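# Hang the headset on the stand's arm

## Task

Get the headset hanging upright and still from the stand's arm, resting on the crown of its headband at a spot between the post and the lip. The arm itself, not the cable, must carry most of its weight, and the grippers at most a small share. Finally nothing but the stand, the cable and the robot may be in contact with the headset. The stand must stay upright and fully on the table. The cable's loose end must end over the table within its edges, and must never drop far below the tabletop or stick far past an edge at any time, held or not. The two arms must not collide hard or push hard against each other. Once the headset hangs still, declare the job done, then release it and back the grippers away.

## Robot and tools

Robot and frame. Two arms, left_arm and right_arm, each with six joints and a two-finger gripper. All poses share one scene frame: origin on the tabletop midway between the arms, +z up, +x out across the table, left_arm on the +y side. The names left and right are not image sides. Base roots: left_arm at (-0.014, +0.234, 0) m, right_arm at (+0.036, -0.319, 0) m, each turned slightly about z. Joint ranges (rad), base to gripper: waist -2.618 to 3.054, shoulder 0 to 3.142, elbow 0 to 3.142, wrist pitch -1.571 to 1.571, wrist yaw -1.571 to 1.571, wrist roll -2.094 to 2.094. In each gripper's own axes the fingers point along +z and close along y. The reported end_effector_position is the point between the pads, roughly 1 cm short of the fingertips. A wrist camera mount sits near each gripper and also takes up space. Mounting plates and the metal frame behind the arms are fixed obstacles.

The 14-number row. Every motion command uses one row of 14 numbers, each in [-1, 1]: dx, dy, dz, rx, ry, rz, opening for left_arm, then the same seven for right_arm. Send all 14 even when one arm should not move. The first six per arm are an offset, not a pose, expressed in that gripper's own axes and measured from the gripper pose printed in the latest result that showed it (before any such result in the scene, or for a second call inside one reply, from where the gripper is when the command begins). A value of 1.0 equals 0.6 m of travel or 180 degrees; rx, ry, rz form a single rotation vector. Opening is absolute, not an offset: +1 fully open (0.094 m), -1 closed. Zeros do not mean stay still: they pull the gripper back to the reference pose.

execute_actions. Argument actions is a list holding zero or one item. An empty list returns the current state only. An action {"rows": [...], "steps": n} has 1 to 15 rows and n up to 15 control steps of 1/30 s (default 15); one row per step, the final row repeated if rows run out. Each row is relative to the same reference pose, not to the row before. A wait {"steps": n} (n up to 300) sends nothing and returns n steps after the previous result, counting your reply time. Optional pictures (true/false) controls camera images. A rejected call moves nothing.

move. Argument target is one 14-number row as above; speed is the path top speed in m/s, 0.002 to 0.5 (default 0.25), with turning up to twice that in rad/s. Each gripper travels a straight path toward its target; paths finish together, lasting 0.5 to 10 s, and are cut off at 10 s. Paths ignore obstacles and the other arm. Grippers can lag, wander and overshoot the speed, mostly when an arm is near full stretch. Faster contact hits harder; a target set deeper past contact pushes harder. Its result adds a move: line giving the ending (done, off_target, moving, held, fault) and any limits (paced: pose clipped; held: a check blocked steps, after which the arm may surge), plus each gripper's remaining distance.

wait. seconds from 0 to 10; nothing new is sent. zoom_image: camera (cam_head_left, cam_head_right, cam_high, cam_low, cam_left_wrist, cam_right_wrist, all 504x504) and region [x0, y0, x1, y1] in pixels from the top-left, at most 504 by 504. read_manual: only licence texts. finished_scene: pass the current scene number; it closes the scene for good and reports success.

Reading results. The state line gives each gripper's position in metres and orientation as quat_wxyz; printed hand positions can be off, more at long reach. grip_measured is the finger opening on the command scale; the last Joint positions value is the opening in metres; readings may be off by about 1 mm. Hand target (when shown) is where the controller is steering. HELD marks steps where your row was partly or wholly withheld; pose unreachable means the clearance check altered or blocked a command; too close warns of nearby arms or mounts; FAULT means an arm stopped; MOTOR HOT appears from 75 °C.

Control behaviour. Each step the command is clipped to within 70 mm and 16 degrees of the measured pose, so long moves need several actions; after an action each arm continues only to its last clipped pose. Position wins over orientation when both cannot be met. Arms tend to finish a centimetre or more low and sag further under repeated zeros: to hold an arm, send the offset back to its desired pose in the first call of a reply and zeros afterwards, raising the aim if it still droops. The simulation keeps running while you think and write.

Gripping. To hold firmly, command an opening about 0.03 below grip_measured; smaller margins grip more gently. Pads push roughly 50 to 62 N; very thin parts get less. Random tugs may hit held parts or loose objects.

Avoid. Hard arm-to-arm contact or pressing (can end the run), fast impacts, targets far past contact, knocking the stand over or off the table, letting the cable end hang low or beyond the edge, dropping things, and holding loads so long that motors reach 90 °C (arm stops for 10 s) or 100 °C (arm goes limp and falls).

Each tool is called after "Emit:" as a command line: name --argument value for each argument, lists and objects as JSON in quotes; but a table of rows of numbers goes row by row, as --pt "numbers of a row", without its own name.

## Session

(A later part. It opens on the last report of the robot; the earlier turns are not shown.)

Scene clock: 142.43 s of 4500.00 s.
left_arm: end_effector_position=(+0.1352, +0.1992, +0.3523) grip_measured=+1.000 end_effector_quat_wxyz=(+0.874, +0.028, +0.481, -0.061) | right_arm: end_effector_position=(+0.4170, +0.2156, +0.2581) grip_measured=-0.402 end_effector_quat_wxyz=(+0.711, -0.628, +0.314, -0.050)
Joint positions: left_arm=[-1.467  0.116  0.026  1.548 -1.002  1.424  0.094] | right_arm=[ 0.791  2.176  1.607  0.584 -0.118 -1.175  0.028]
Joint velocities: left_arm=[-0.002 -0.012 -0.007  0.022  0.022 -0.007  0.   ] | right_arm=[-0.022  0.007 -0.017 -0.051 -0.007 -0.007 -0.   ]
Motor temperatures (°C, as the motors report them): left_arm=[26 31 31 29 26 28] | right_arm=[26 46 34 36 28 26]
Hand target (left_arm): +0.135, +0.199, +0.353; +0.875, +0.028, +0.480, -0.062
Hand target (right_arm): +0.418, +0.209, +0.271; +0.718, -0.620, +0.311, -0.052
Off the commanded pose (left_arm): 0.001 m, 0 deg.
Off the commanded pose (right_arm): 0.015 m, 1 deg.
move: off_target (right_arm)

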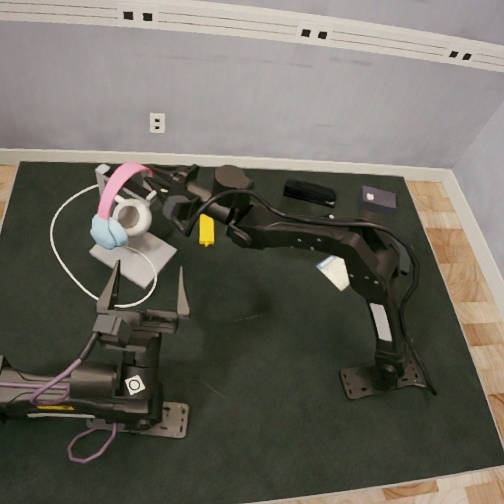

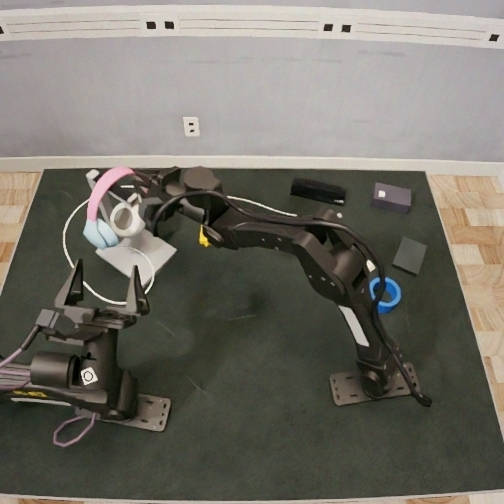

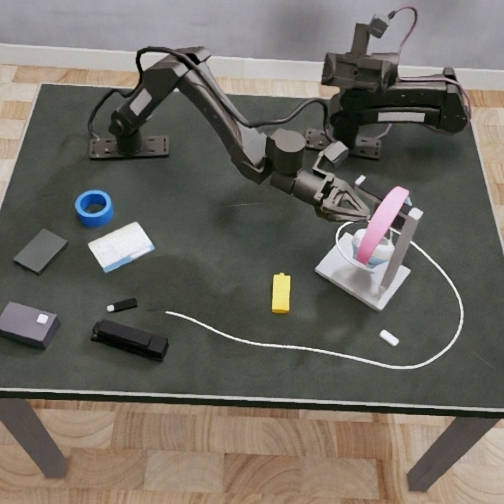

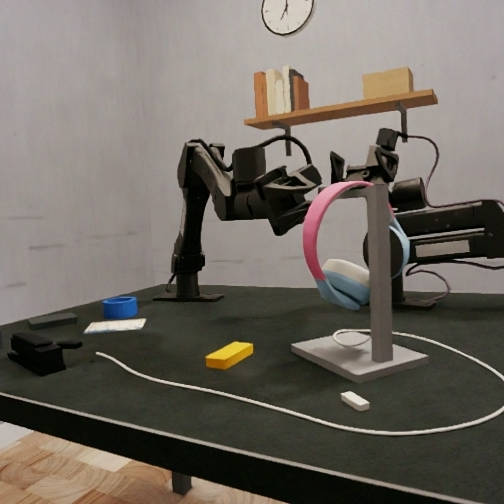

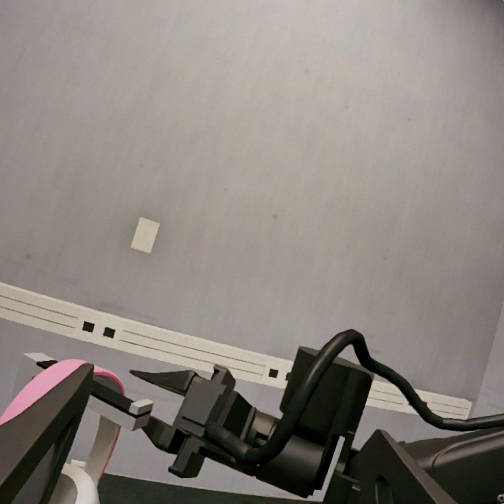

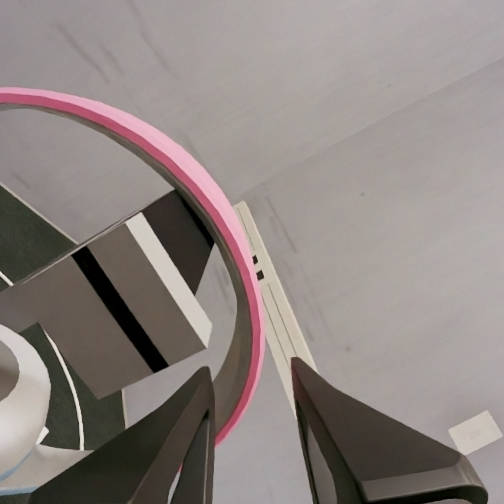

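Tilted somewhat (or swinging). Back off to view.

Emit:
move --target '[0,0,0,0,0,0,1,-0.04,0,-0.25,0,0,0,-0.4]'

Emit:
wait --seconds 3

Scene clock: 151.27 s of 4500.00 s.
left_arm: end_effector_position=(+0.1355, +0.1992, +0.3519) grip_measured=+1.000 end_effector_quat_wxyz=(+0.873, +0.028, +0.483, -0.061) | right_arm: end_effector_position=(+0.3284, +0.0983, +0.2583) grip_measured=-0.402 end_effector_quat_wxyz=(+0.707, -0.630, +0.317, -0.050)
Joint positions: left_arm=[-1.467  0.116  0.026  1.548 -1.005  1.424  0.094] | right_arm=[ 0.791  1.656  0.899  0.761 -0.114 -1.175  0.028]
Joint velocities: left_arm=[ 0.007 -0.002 -0.017  0.037 -0.007 -0.037  0.   ] | right_arm=[ 0.007  0.002 -0.012 -0.037 -0.022 -0.051 -0.001]
Motor temperatures (°C, as the motors report them): left_arm=[26 31 31 29 26 28] | right_arm=[26 49 33 36 28 26]
Hand target (left_arm): +0.135, +0.199, +0.352; +0.874, +0.028, +0.481, -0.061
Hand target (right_arm): +0.323, +0.097, +0.263; +0.711, -0.628, +0.314, -0.050
Off the commanded pose (left_arm): 0.001 m, 0 deg.
Off the commanded pose (right_arm): 0.010 m, 1 deg.
After step 90, 4.80 s passed at rest.
move: done

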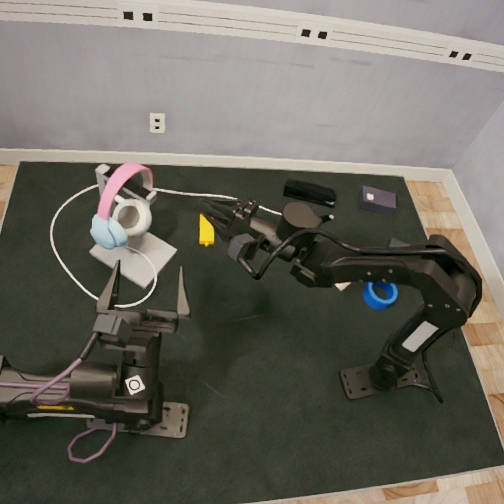

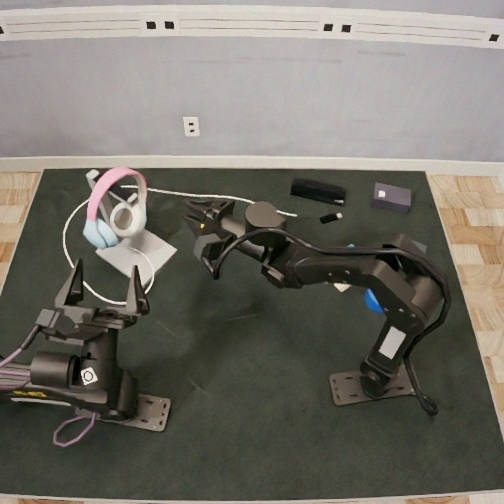

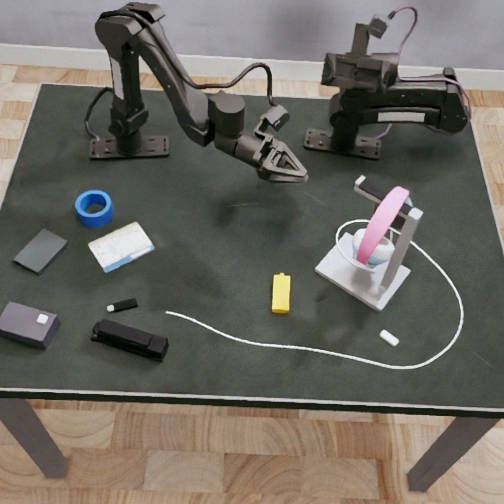

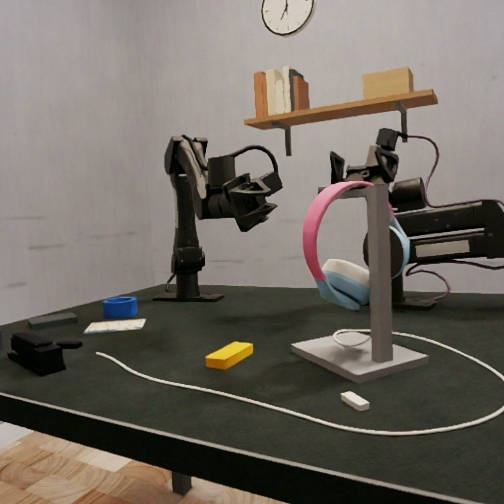

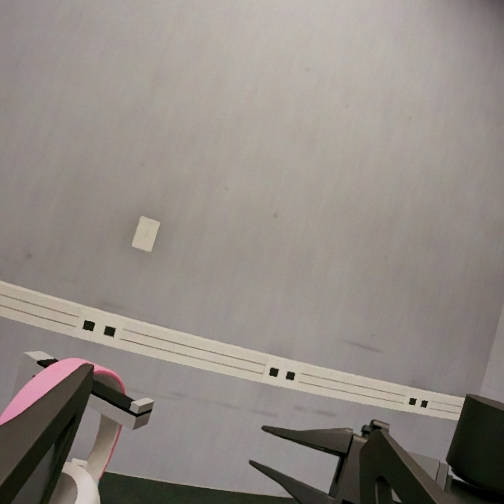

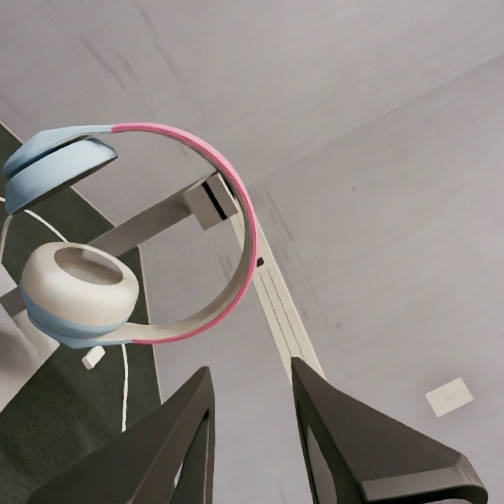

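Scene clock: 154.27 s of 4500.00 s.
left_arm: end_effector_position=(+0.1356, +0.1992, +0.3518) grip_measured=+1.000 end_effector_quat_wxyz=(+0.873, +0.028, +0.483, -0.061) | right_arm: end_effector_position=(+0.3284, +0.0982, +0.2581) grip_measured=-0.402 end_effector_quat_wxyz=(+0.707, -0.630, +0.318, -0.051)
Joint positions: left_arm=[-1.467  0.116  0.026  1.548 -1.006  1.424  0.094] | right_arm=[ 0.791  1.656  0.899  0.761 -0.114 -1.175  0.028]
Joint velocities: left_arm=[ 0.017  0.007 -0.002 -0.007 -0.095 -0.051  0.   ] | right_arm=[-0.002 -0.012 -0.007  0.007 -0.095  0.007 -0.001]
Motor temperatures (°C, as the motors report them): left_arm=[26 31 31 29 26 28] | right_arm=[26 47 33 36 28 26]
Hand target (left_arm): +0.135, +0.199, +0.352; +0.874, +0.028, +0.482, -0.061
Hand target (right_arm): +0.323, +0.097, +0.263; +0.711, -0.628, +0.314, -0.050
Off the commanded pose (left_arm): 0.001 m, 0 deg.
Off the commanded pose (right_arm): 0.010 m, 1 deg.
Steps of this call (steps 1 to 90: nothing new was sent). Readings (end_effector_position):
1: left_arm (+0.1355, +0.1992, +0.3519) | right_arm (+0.3284, +0.0982, +0.2581)
2: left_arm (+0.1355, +0.1992, +0.3519) | right_arm (+0.3284, +0.0982, +0.2581)
4: left_arm (+0.1355, +0.1992, +0.3519) | right_arm (+0.3284, +0.0982, +0.2581)
8: left_arm (+0.1355, +0.1992, +0.3519) | right_arm (+0.3284, +0.0982, +0.2581)
90: the state above

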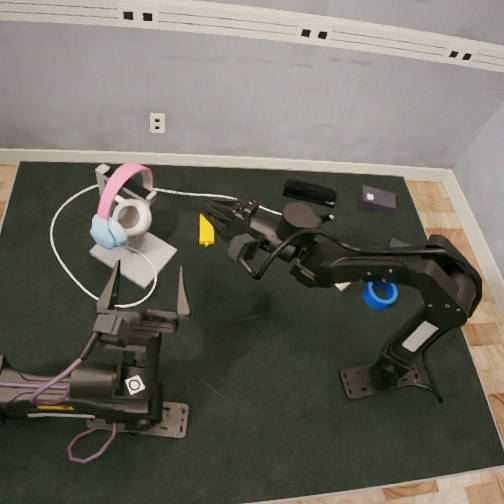

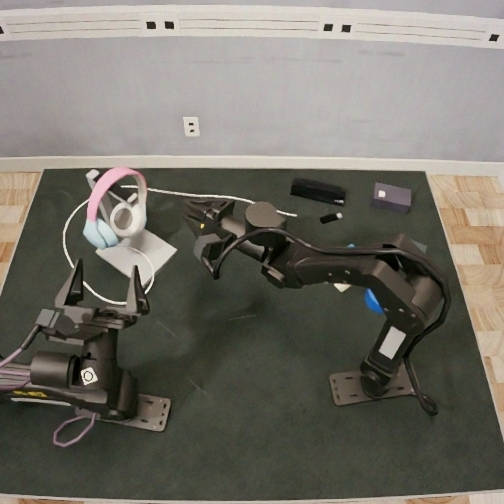

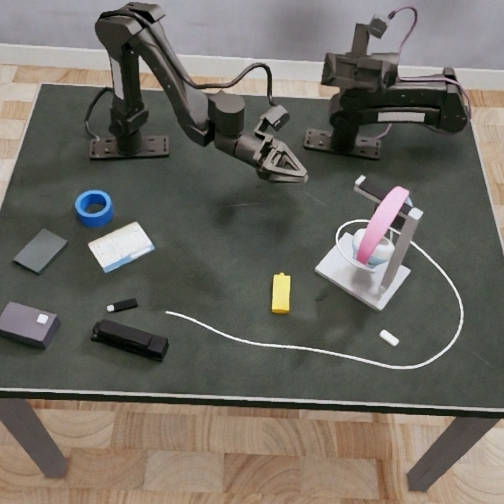

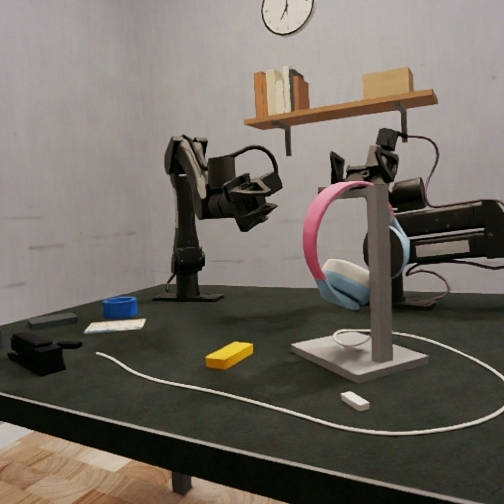

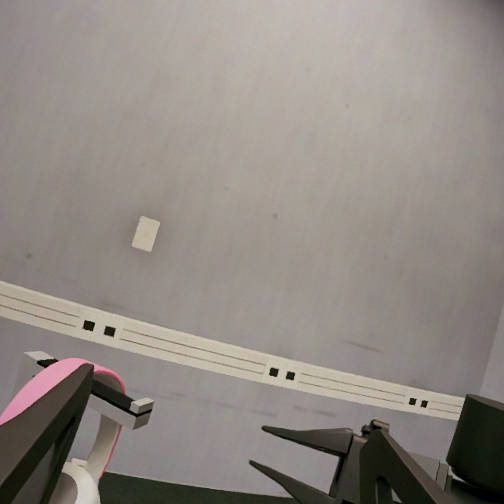

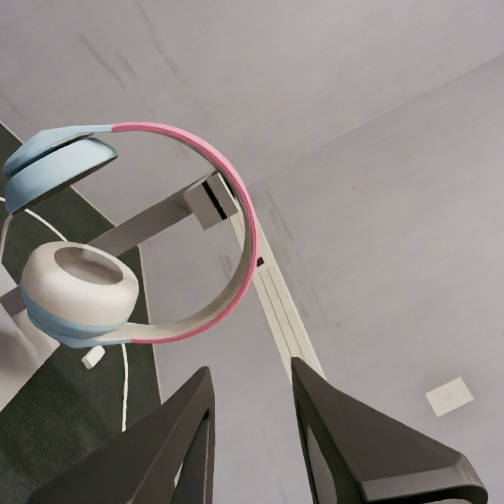

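Emit:
move --target '[0,0,0,0,0,0,1,0.02,-0.01,0.23,0,0,0.13,-0.2]' --speed 0.15

Scene clock: 167.87 s of 4500.00 s.
left_arm: end_effector_position=(+0.1359, +0.1992, +0.3514) grip_measured=+1.000 end_effector_quat_wxyz=(+0.872, +0.028, +0.484, -0.061) | right_arm: end_effector_position=(+0.4102, +0.2044, +0.2690) grip_measured=-0.202 end_effector_quat_wxyz=(+0.712, -0.548, +0.429, +0.087)
Joint positions: left_arm=[-1.467  0.116  0.026  1.548 -1.009  1.424  0.094] | right_arm=[ 0.791  2.118  1.545  0.604 -0.11  -0.782  0.037]
Joint velocities: left_arm=[ 0.007 -0.007  0.002 -0.007 -0.095 -0.022  0.   ] | right_arm=[ 0.002 -0.007  0.012  0.007 -0.037  0.066  0.   ]
Motor temperatures (°C, as the motors report them): left_arm=[26 31 31 29 26 28] | right_arm=[26 44 32 36 28 26]
Hand target (left_arm): +0.136, +0.199, +0.352; +0.873, +0.028, +0.483, -0.061
Hand target (right_arm): +0.410, +0.210, +0.261; +0.703, -0.552, +0.439, +0.094
Off the commanded pose (left_arm): 0.001 m, 0 deg.
Off the commanded pose (right_arm): 0.011 m, 2 deg.
After step 90, 8.77 s passed at rest.
move: off_target (right_arm)

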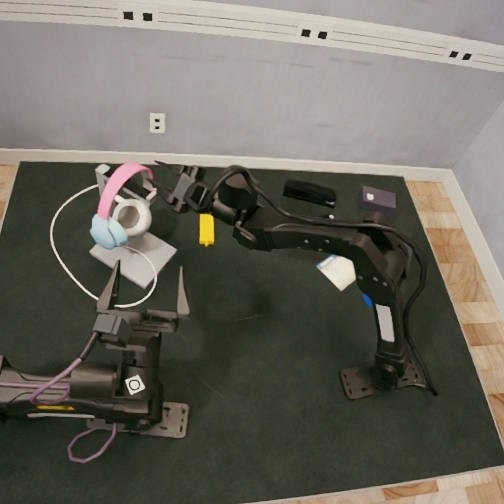

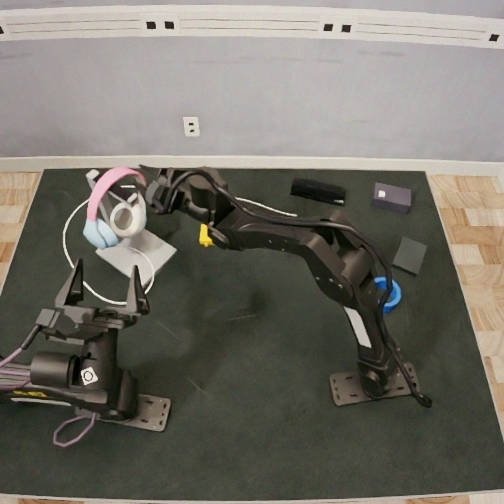

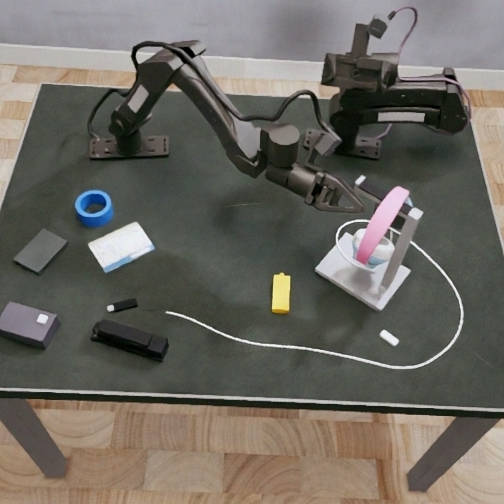

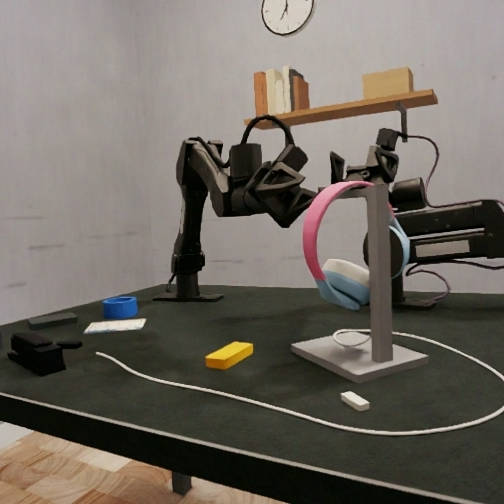

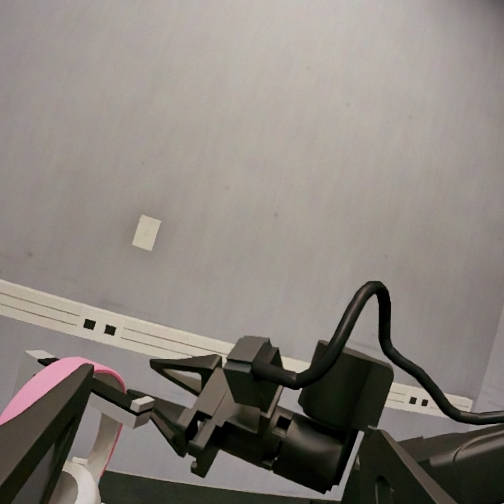

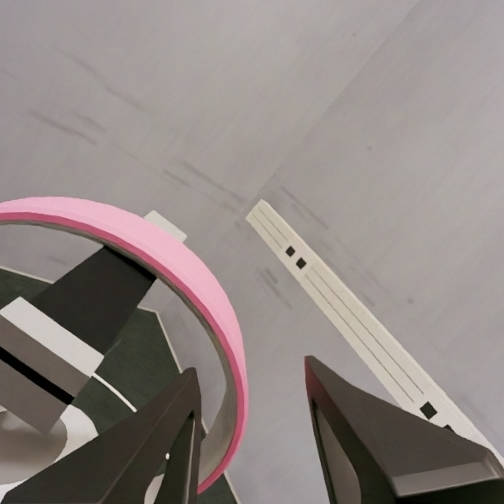

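Emit:
move --target '[0,0,0,0,0,0,1,0.02,0.03,0,0,0,0,-0.2]' --speed 0.05

Emit:
move --target '[0,0,0,0,0,0,1,0,0,0.075,0,0,0,-0.2]' --speed 0.05

Scene clock: 176.47 s of 4500.00 s.
left_arm: end_effector_position=(+0.1362, +0.1993, +0.3508) grip_measured=+1.000 end_effector_quat_wxyz=(+0.872, +0.027, +0.486, -0.061) | right_arm: end_effector_position=(+0.4102, +0.2034, +0.2606) grip_measured=-0.202 end_effector_quat_wxyz=(+0.719, -0.542, +0.426, +0.087)
Joint positions: left_arm=[-1.467  0.116  0.026  1.548 -1.012  1.424  0.094] | right_arm=[ 0.791  2.133  1.514  0.669 -0.107 -0.779  0.037]
Joint velocities: left_arm=[ 0.002  0.022 -0.007 -0.066  0.066  0.007  0.   ] | right_arm=[-0.002  0.012 -0.012  0.051 -0.022 -0.022  0.   ]
Motor temperatures (°C, as the motors report them): left_arm=[26 31 31 29 26 28] | right_arm=[26 44 34 36 28 26]
Hand target (left_arm): +0.136, +0.199, +0.351; +0.872, +0.028, +0.484, -0.061
Hand target (right_arm): +0.407, +0.207, +0.248; +0.712, -0.549, +0.429, +0.087
Off the commanded pose (left_arm): 0.001 m, 0 deg.
Off the commanded pose (right_arm): 0.014 m, 1 deg.
After step 90, 4.70 s passed at rest.
move: off_target (right_arm)

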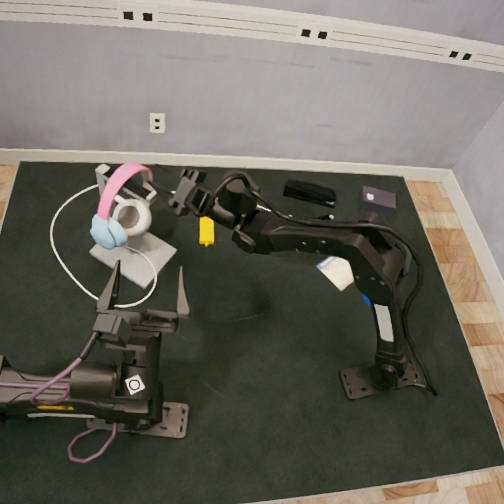

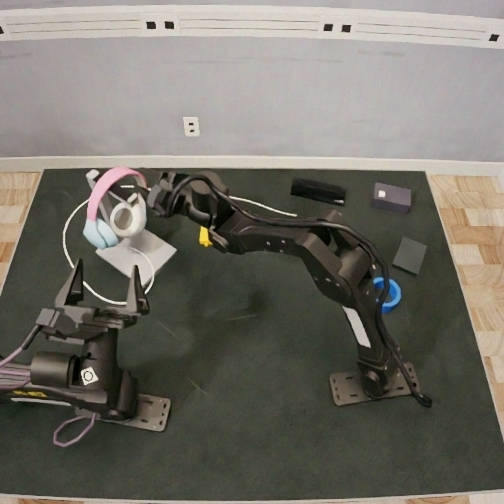

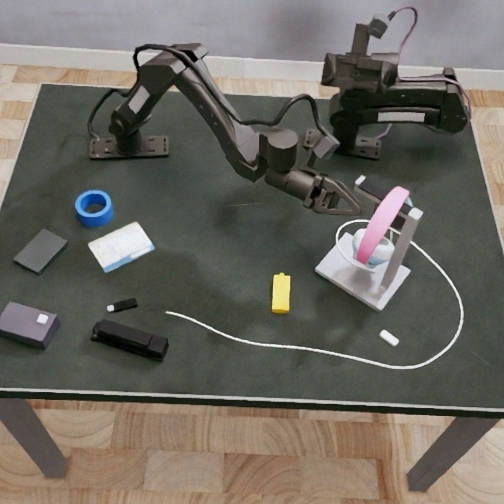

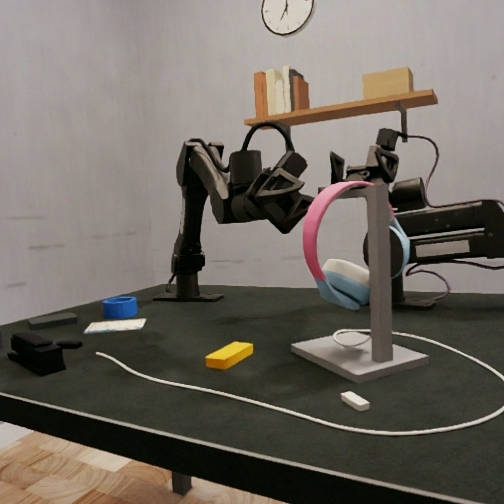

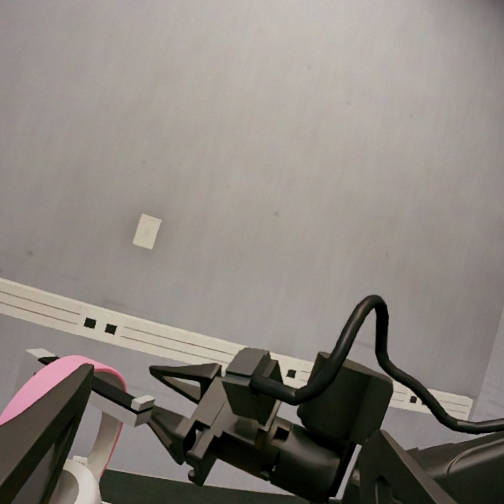

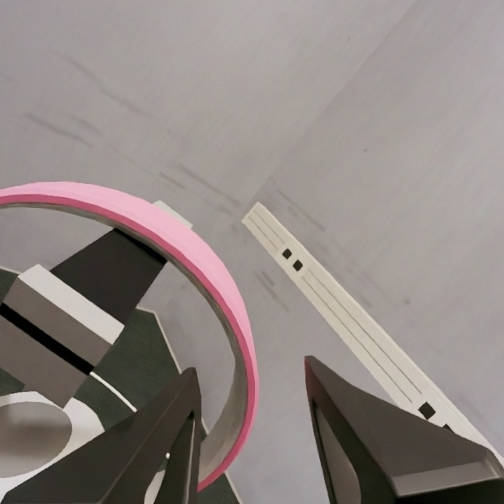

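Scene clock: 177.80 s of 4500.00 s.
left_arm: end_effector_position=(+0.1365, +0.1993, +0.3503) grip_measured=+1.000 end_effector_quat_wxyz=(+0.871, +0.027, +0.487, -0.061) | right_arm: end_effector_position=(+0.4351, +0.2349, +0.2705) grip_measured=-0.202 end_effector_quat_wxyz=(+0.727, -0.536, +0.421, +0.086)
Joint positions: left_arm=[-1.467  0.116  0.026  1.548 -1.016  1.424  0.094] | right_arm=[ 0.791  2.281  1.776  0.576 -0.103 -0.779  0.037]
Joint velocities: left_arm=[-0.017  0.017 -0.012 -0.081  0.022 -0.022  0.   ] | right_arm=[-0.007  0.002  0.002  0.022  0.066  0.007 -0.001]
Motor temperatures (°C, as the motors report them): left_arm=[26 31 31 29 26 28] | right_arm=[26 45 34 36 28 26]
Hand target (left_arm): +0.136, +0.199, +0.351; +0.872, +0.027, +0.486, -0.061
Hand target (right_arm): +0.433, +0.241, +0.263; +0.719, -0.542, +0.426, +0.087
Off the commanded pose (left_arm): 0.001 m, 0 deg.
Off the commanded pose (right_arm): 0.010 m, 1 deg.
move: done

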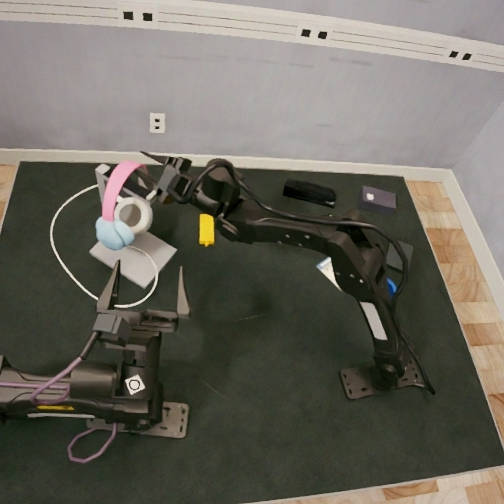

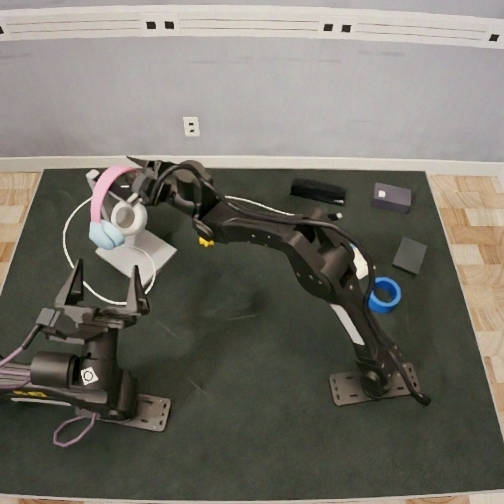

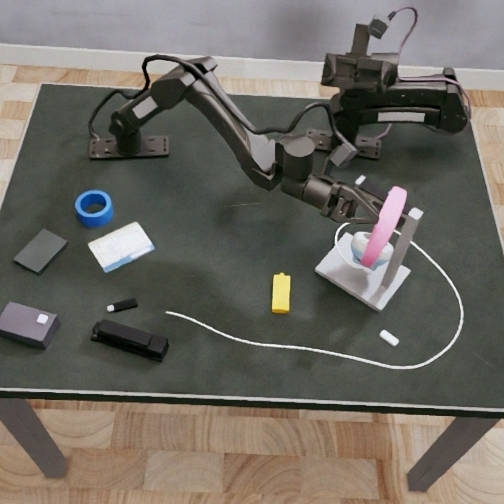

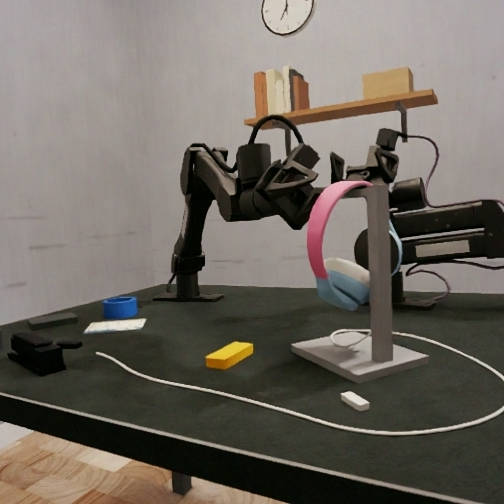

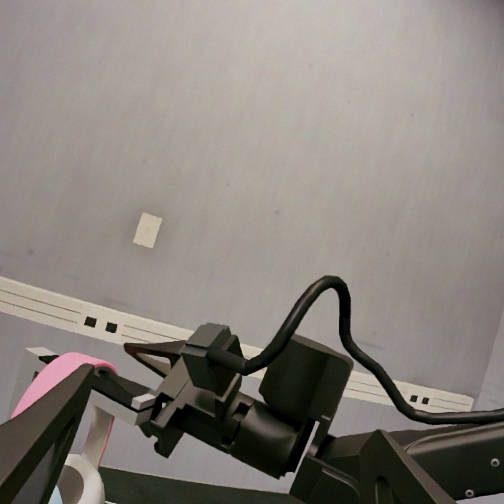

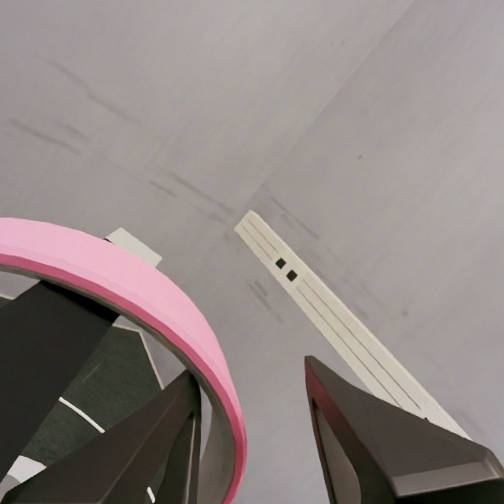

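Emit:
move --target '[0,0,0,0,0,0,1,0.04,0.035,0.015,0,0,0,-0.2]' --speed 0.04

Emit:
move --target '[0,0,0,0,0,0,1,0,0,0,0,0,0,-0.9]'

Emit:
move --target '[0,0,0,0,0,0,1,-0.11,-0.03,0,0.02,-0.02,-0.13,-0.9]' --speed 0.04

Scene clock: 187.53 s of 4500.00 s.
left_arm: end_effector_position=(+0.1368, +0.1994, +0.3498) grip_measured=+1.000 end_effector_quat_wxyz=(+0.870, +0.027, +0.489, -0.061) | right_arm: end_effector_position=(+0.4403, +0.2418, +0.2383) grip_measured=-0.202 end_effector_quat_wxyz=(+0.723, -0.539, +0.424, +0.086)
Joint positions: left_arm=[-1.467  0.116  0.026  1.548 -1.019  1.424  0.094] | right_arm=[ 0.791  2.351  1.776  0.634 -0.103 -0.779  0.037]
Joint velocities: left_arm=[-0.017  0.002 -0.002 -0.037  0.007 -0.007  0.   ] | right_arm=[ 0.007 -0.007 -0.017  0.037 -0.037  0.037  0.001]
Motor temperatures (°C, as the motors report them): left_arm=[26 31 31 29 26 28] | right_arm=[26 46 35 36 28 26]
Hand target (left_arm): +0.137, +0.199, +0.350; +0.871, +0.027, +0.487, -0.061
Hand target (right_arm): +0.443, +0.244, +0.239; +0.726, -0.536, +0.421, +0.086
Off the commanded pose (left_arm): 0.001 m, 0 deg.
Off the commanded pose (right_arm): 0.003 m, 1 deg.
After step 90, 5.60 s passed at rest.
move: done

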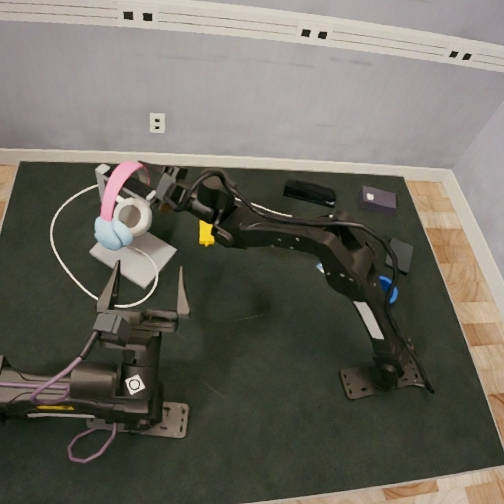

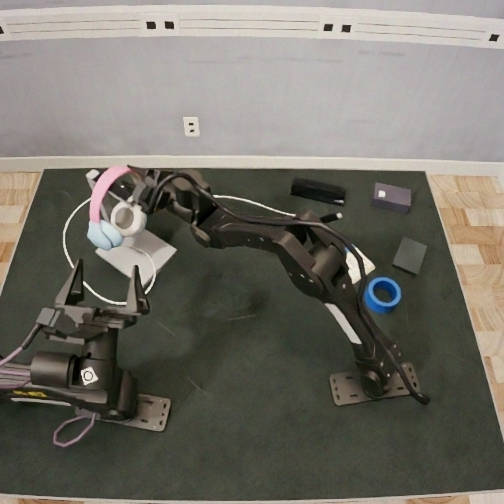

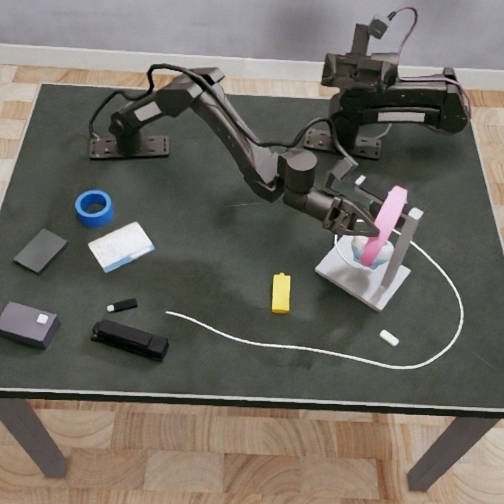

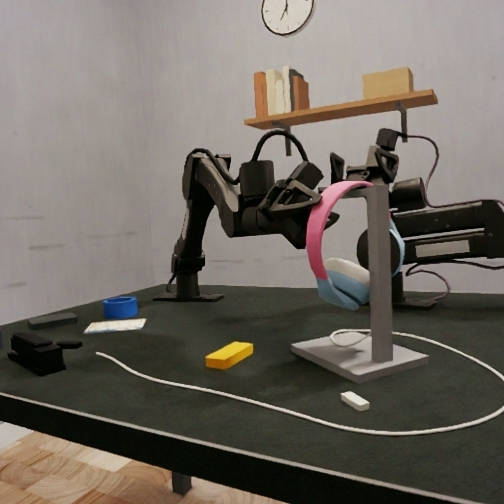

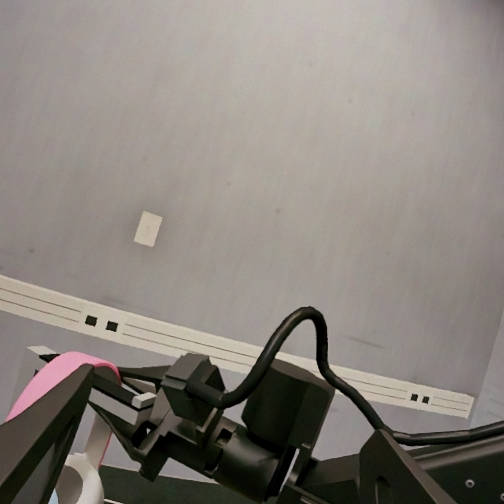

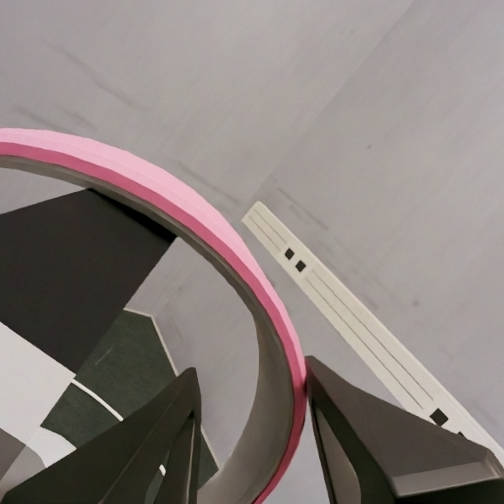

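Scene clock: 188.03 s of 4500.00 s.
left_arm: end_effector_position=(+0.1372, +0.1994, +0.3493) grip_measured=+1.000 end_effector_quat_wxyz=(+0.869, +0.027, +0.490, -0.060) | right_arm: end_effector_position=(+0.4408, +0.2406, +0.2471) grip_measured=-0.813 end_effector_quat_wxyz=(+0.734, -0.526, +0.420, +0.092)
Joint positions: left_arm=[-1.467  0.116  0.026  1.548 -1.023  1.424  0.094] | right_arm=[ 0.789  2.351  1.776  0.67  -0.104 -0.761  0.009]
Joint velocities: left_arm=[-0.002 -0.032 -0.002 -0.081 -0.022 -0.066  0.   ] | right_arm=[-0.027 -0.002  0.002 -0.022 -0.022 -0.022  0.   ]
Motor temperatures (°C, as the motors report them): left_arm=[26 31 31 29 26 28] | right_arm=[26 46 35 36 28 26]
Hand target (left_arm): +0.137, +0.199, +0.350; +0.870, +0.027, +0.489, -0.061
Hand target (right_arm): +0.440, +0.242, +0.238; +0.723, -0.539, +0.424, +0.086
Off the commanded pose (left_arm): 0.001 m, 0 deg.
Off the commanded pose (right_arm): 0.009 m, 2 deg.
move: done

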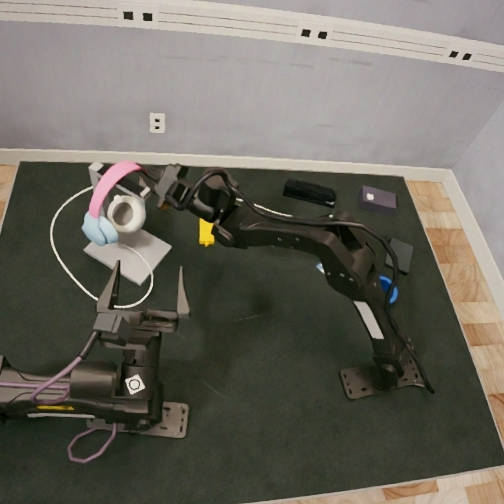

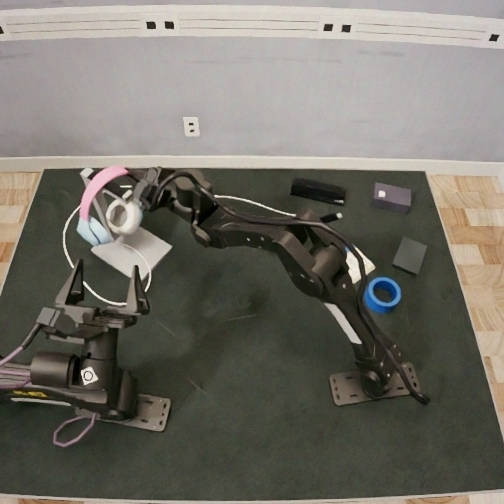

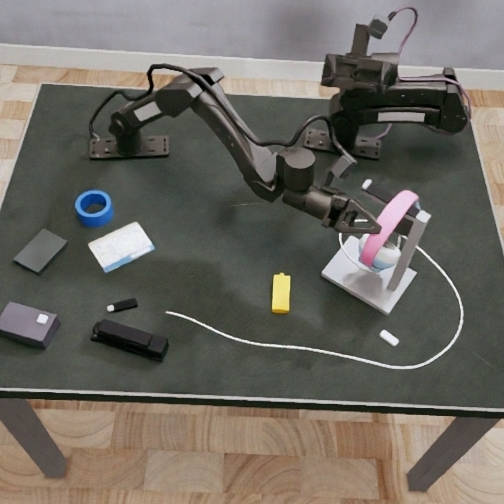

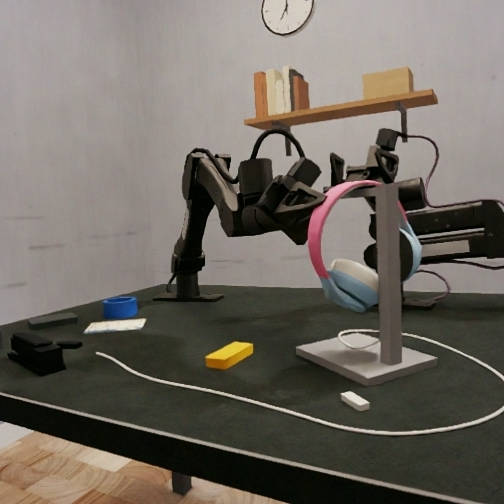

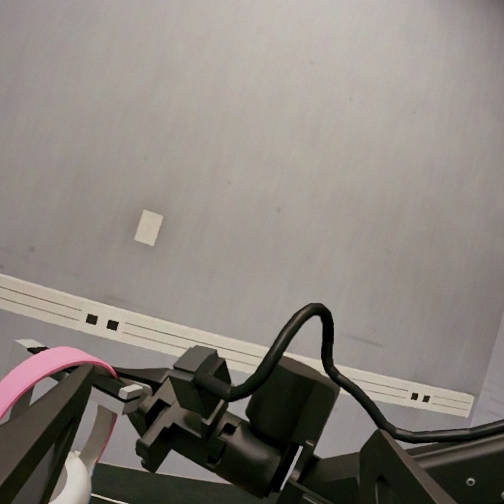

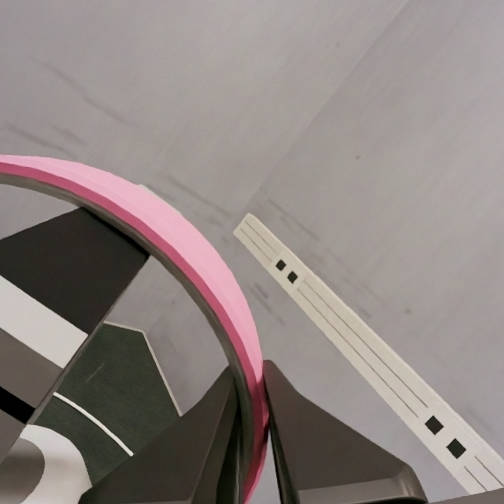

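Scene clock: 193.50 s of 4500.00 s.
left_arm: end_effector_position=(+0.1375, +0.1994, +0.3488) grip_measured=+1.000 end_effector_quat_wxyz=(+0.868, +0.027, +0.492, -0.060) | right_arm: end_effector_position=(+0.4225, +0.2478, +0.2702) grip_measured=-0.813 end_effector_quat_wxyz=(+0.747, -0.588, +0.305, -0.059)
Joint positions: left_arm=[-1.467  0.116  0.026  1.548 -1.026  1.424  0.094] | right_arm=[ 0.829  2.312  1.776  0.658 -0.055 -1.165  0.009]
Joint velocities: left_arm=[-0.022 -0.017 -0.012  0.051 -0.051  0.037  0.   ] | right_arm=[-0.017  0.002 -0.007 -0.037  0.11  -0.037  0.   ]
Motor temperatures (°C, as the motors report them): left_arm=[26 31 31 29 26 28] | right_arm=[26 49 35 36 28 26]
Hand target (left_arm): +0.137, +0.199, +0.349; +0.869, +0.027, +0.490, -0.060
Hand target (right_arm): +0.409, +0.251, +0.306; +0.766, -0.573, +0.284, -0.055
Off the commanded pose (left_arm): 0.001 m, 0 deg.
Off the commanded pose (right_arm): 0.039 m, 4 deg.
move: off_target (right_arm)

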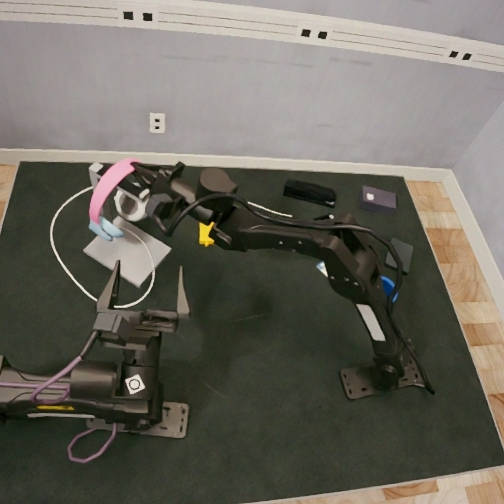

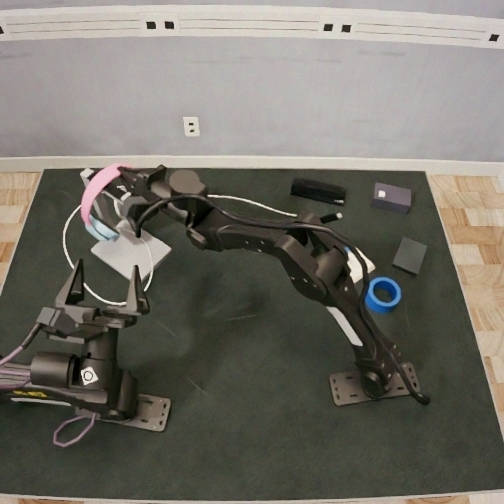

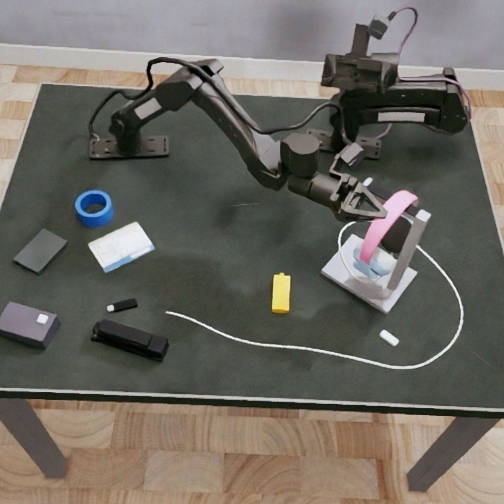

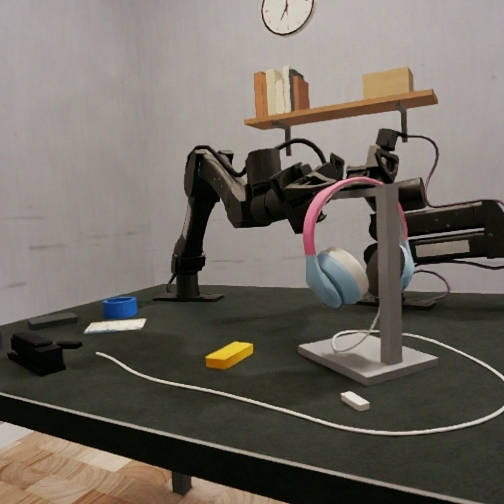

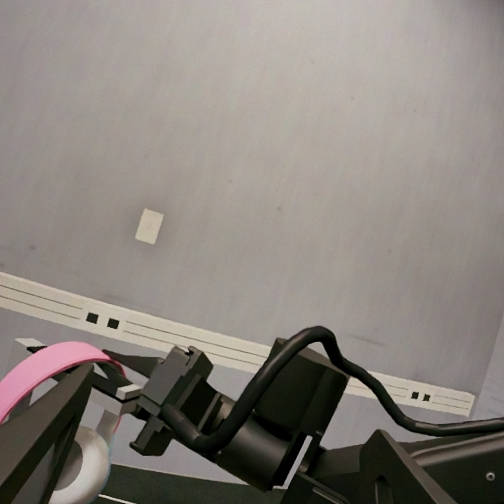

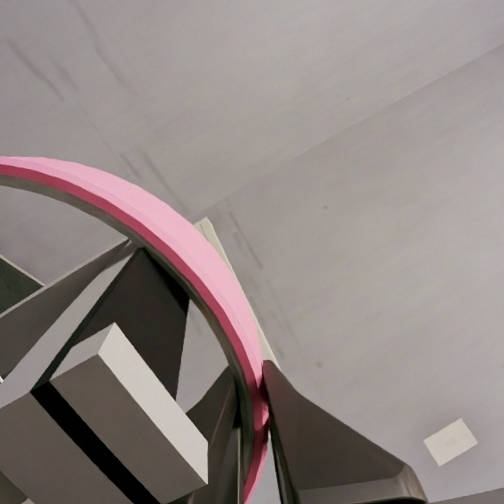

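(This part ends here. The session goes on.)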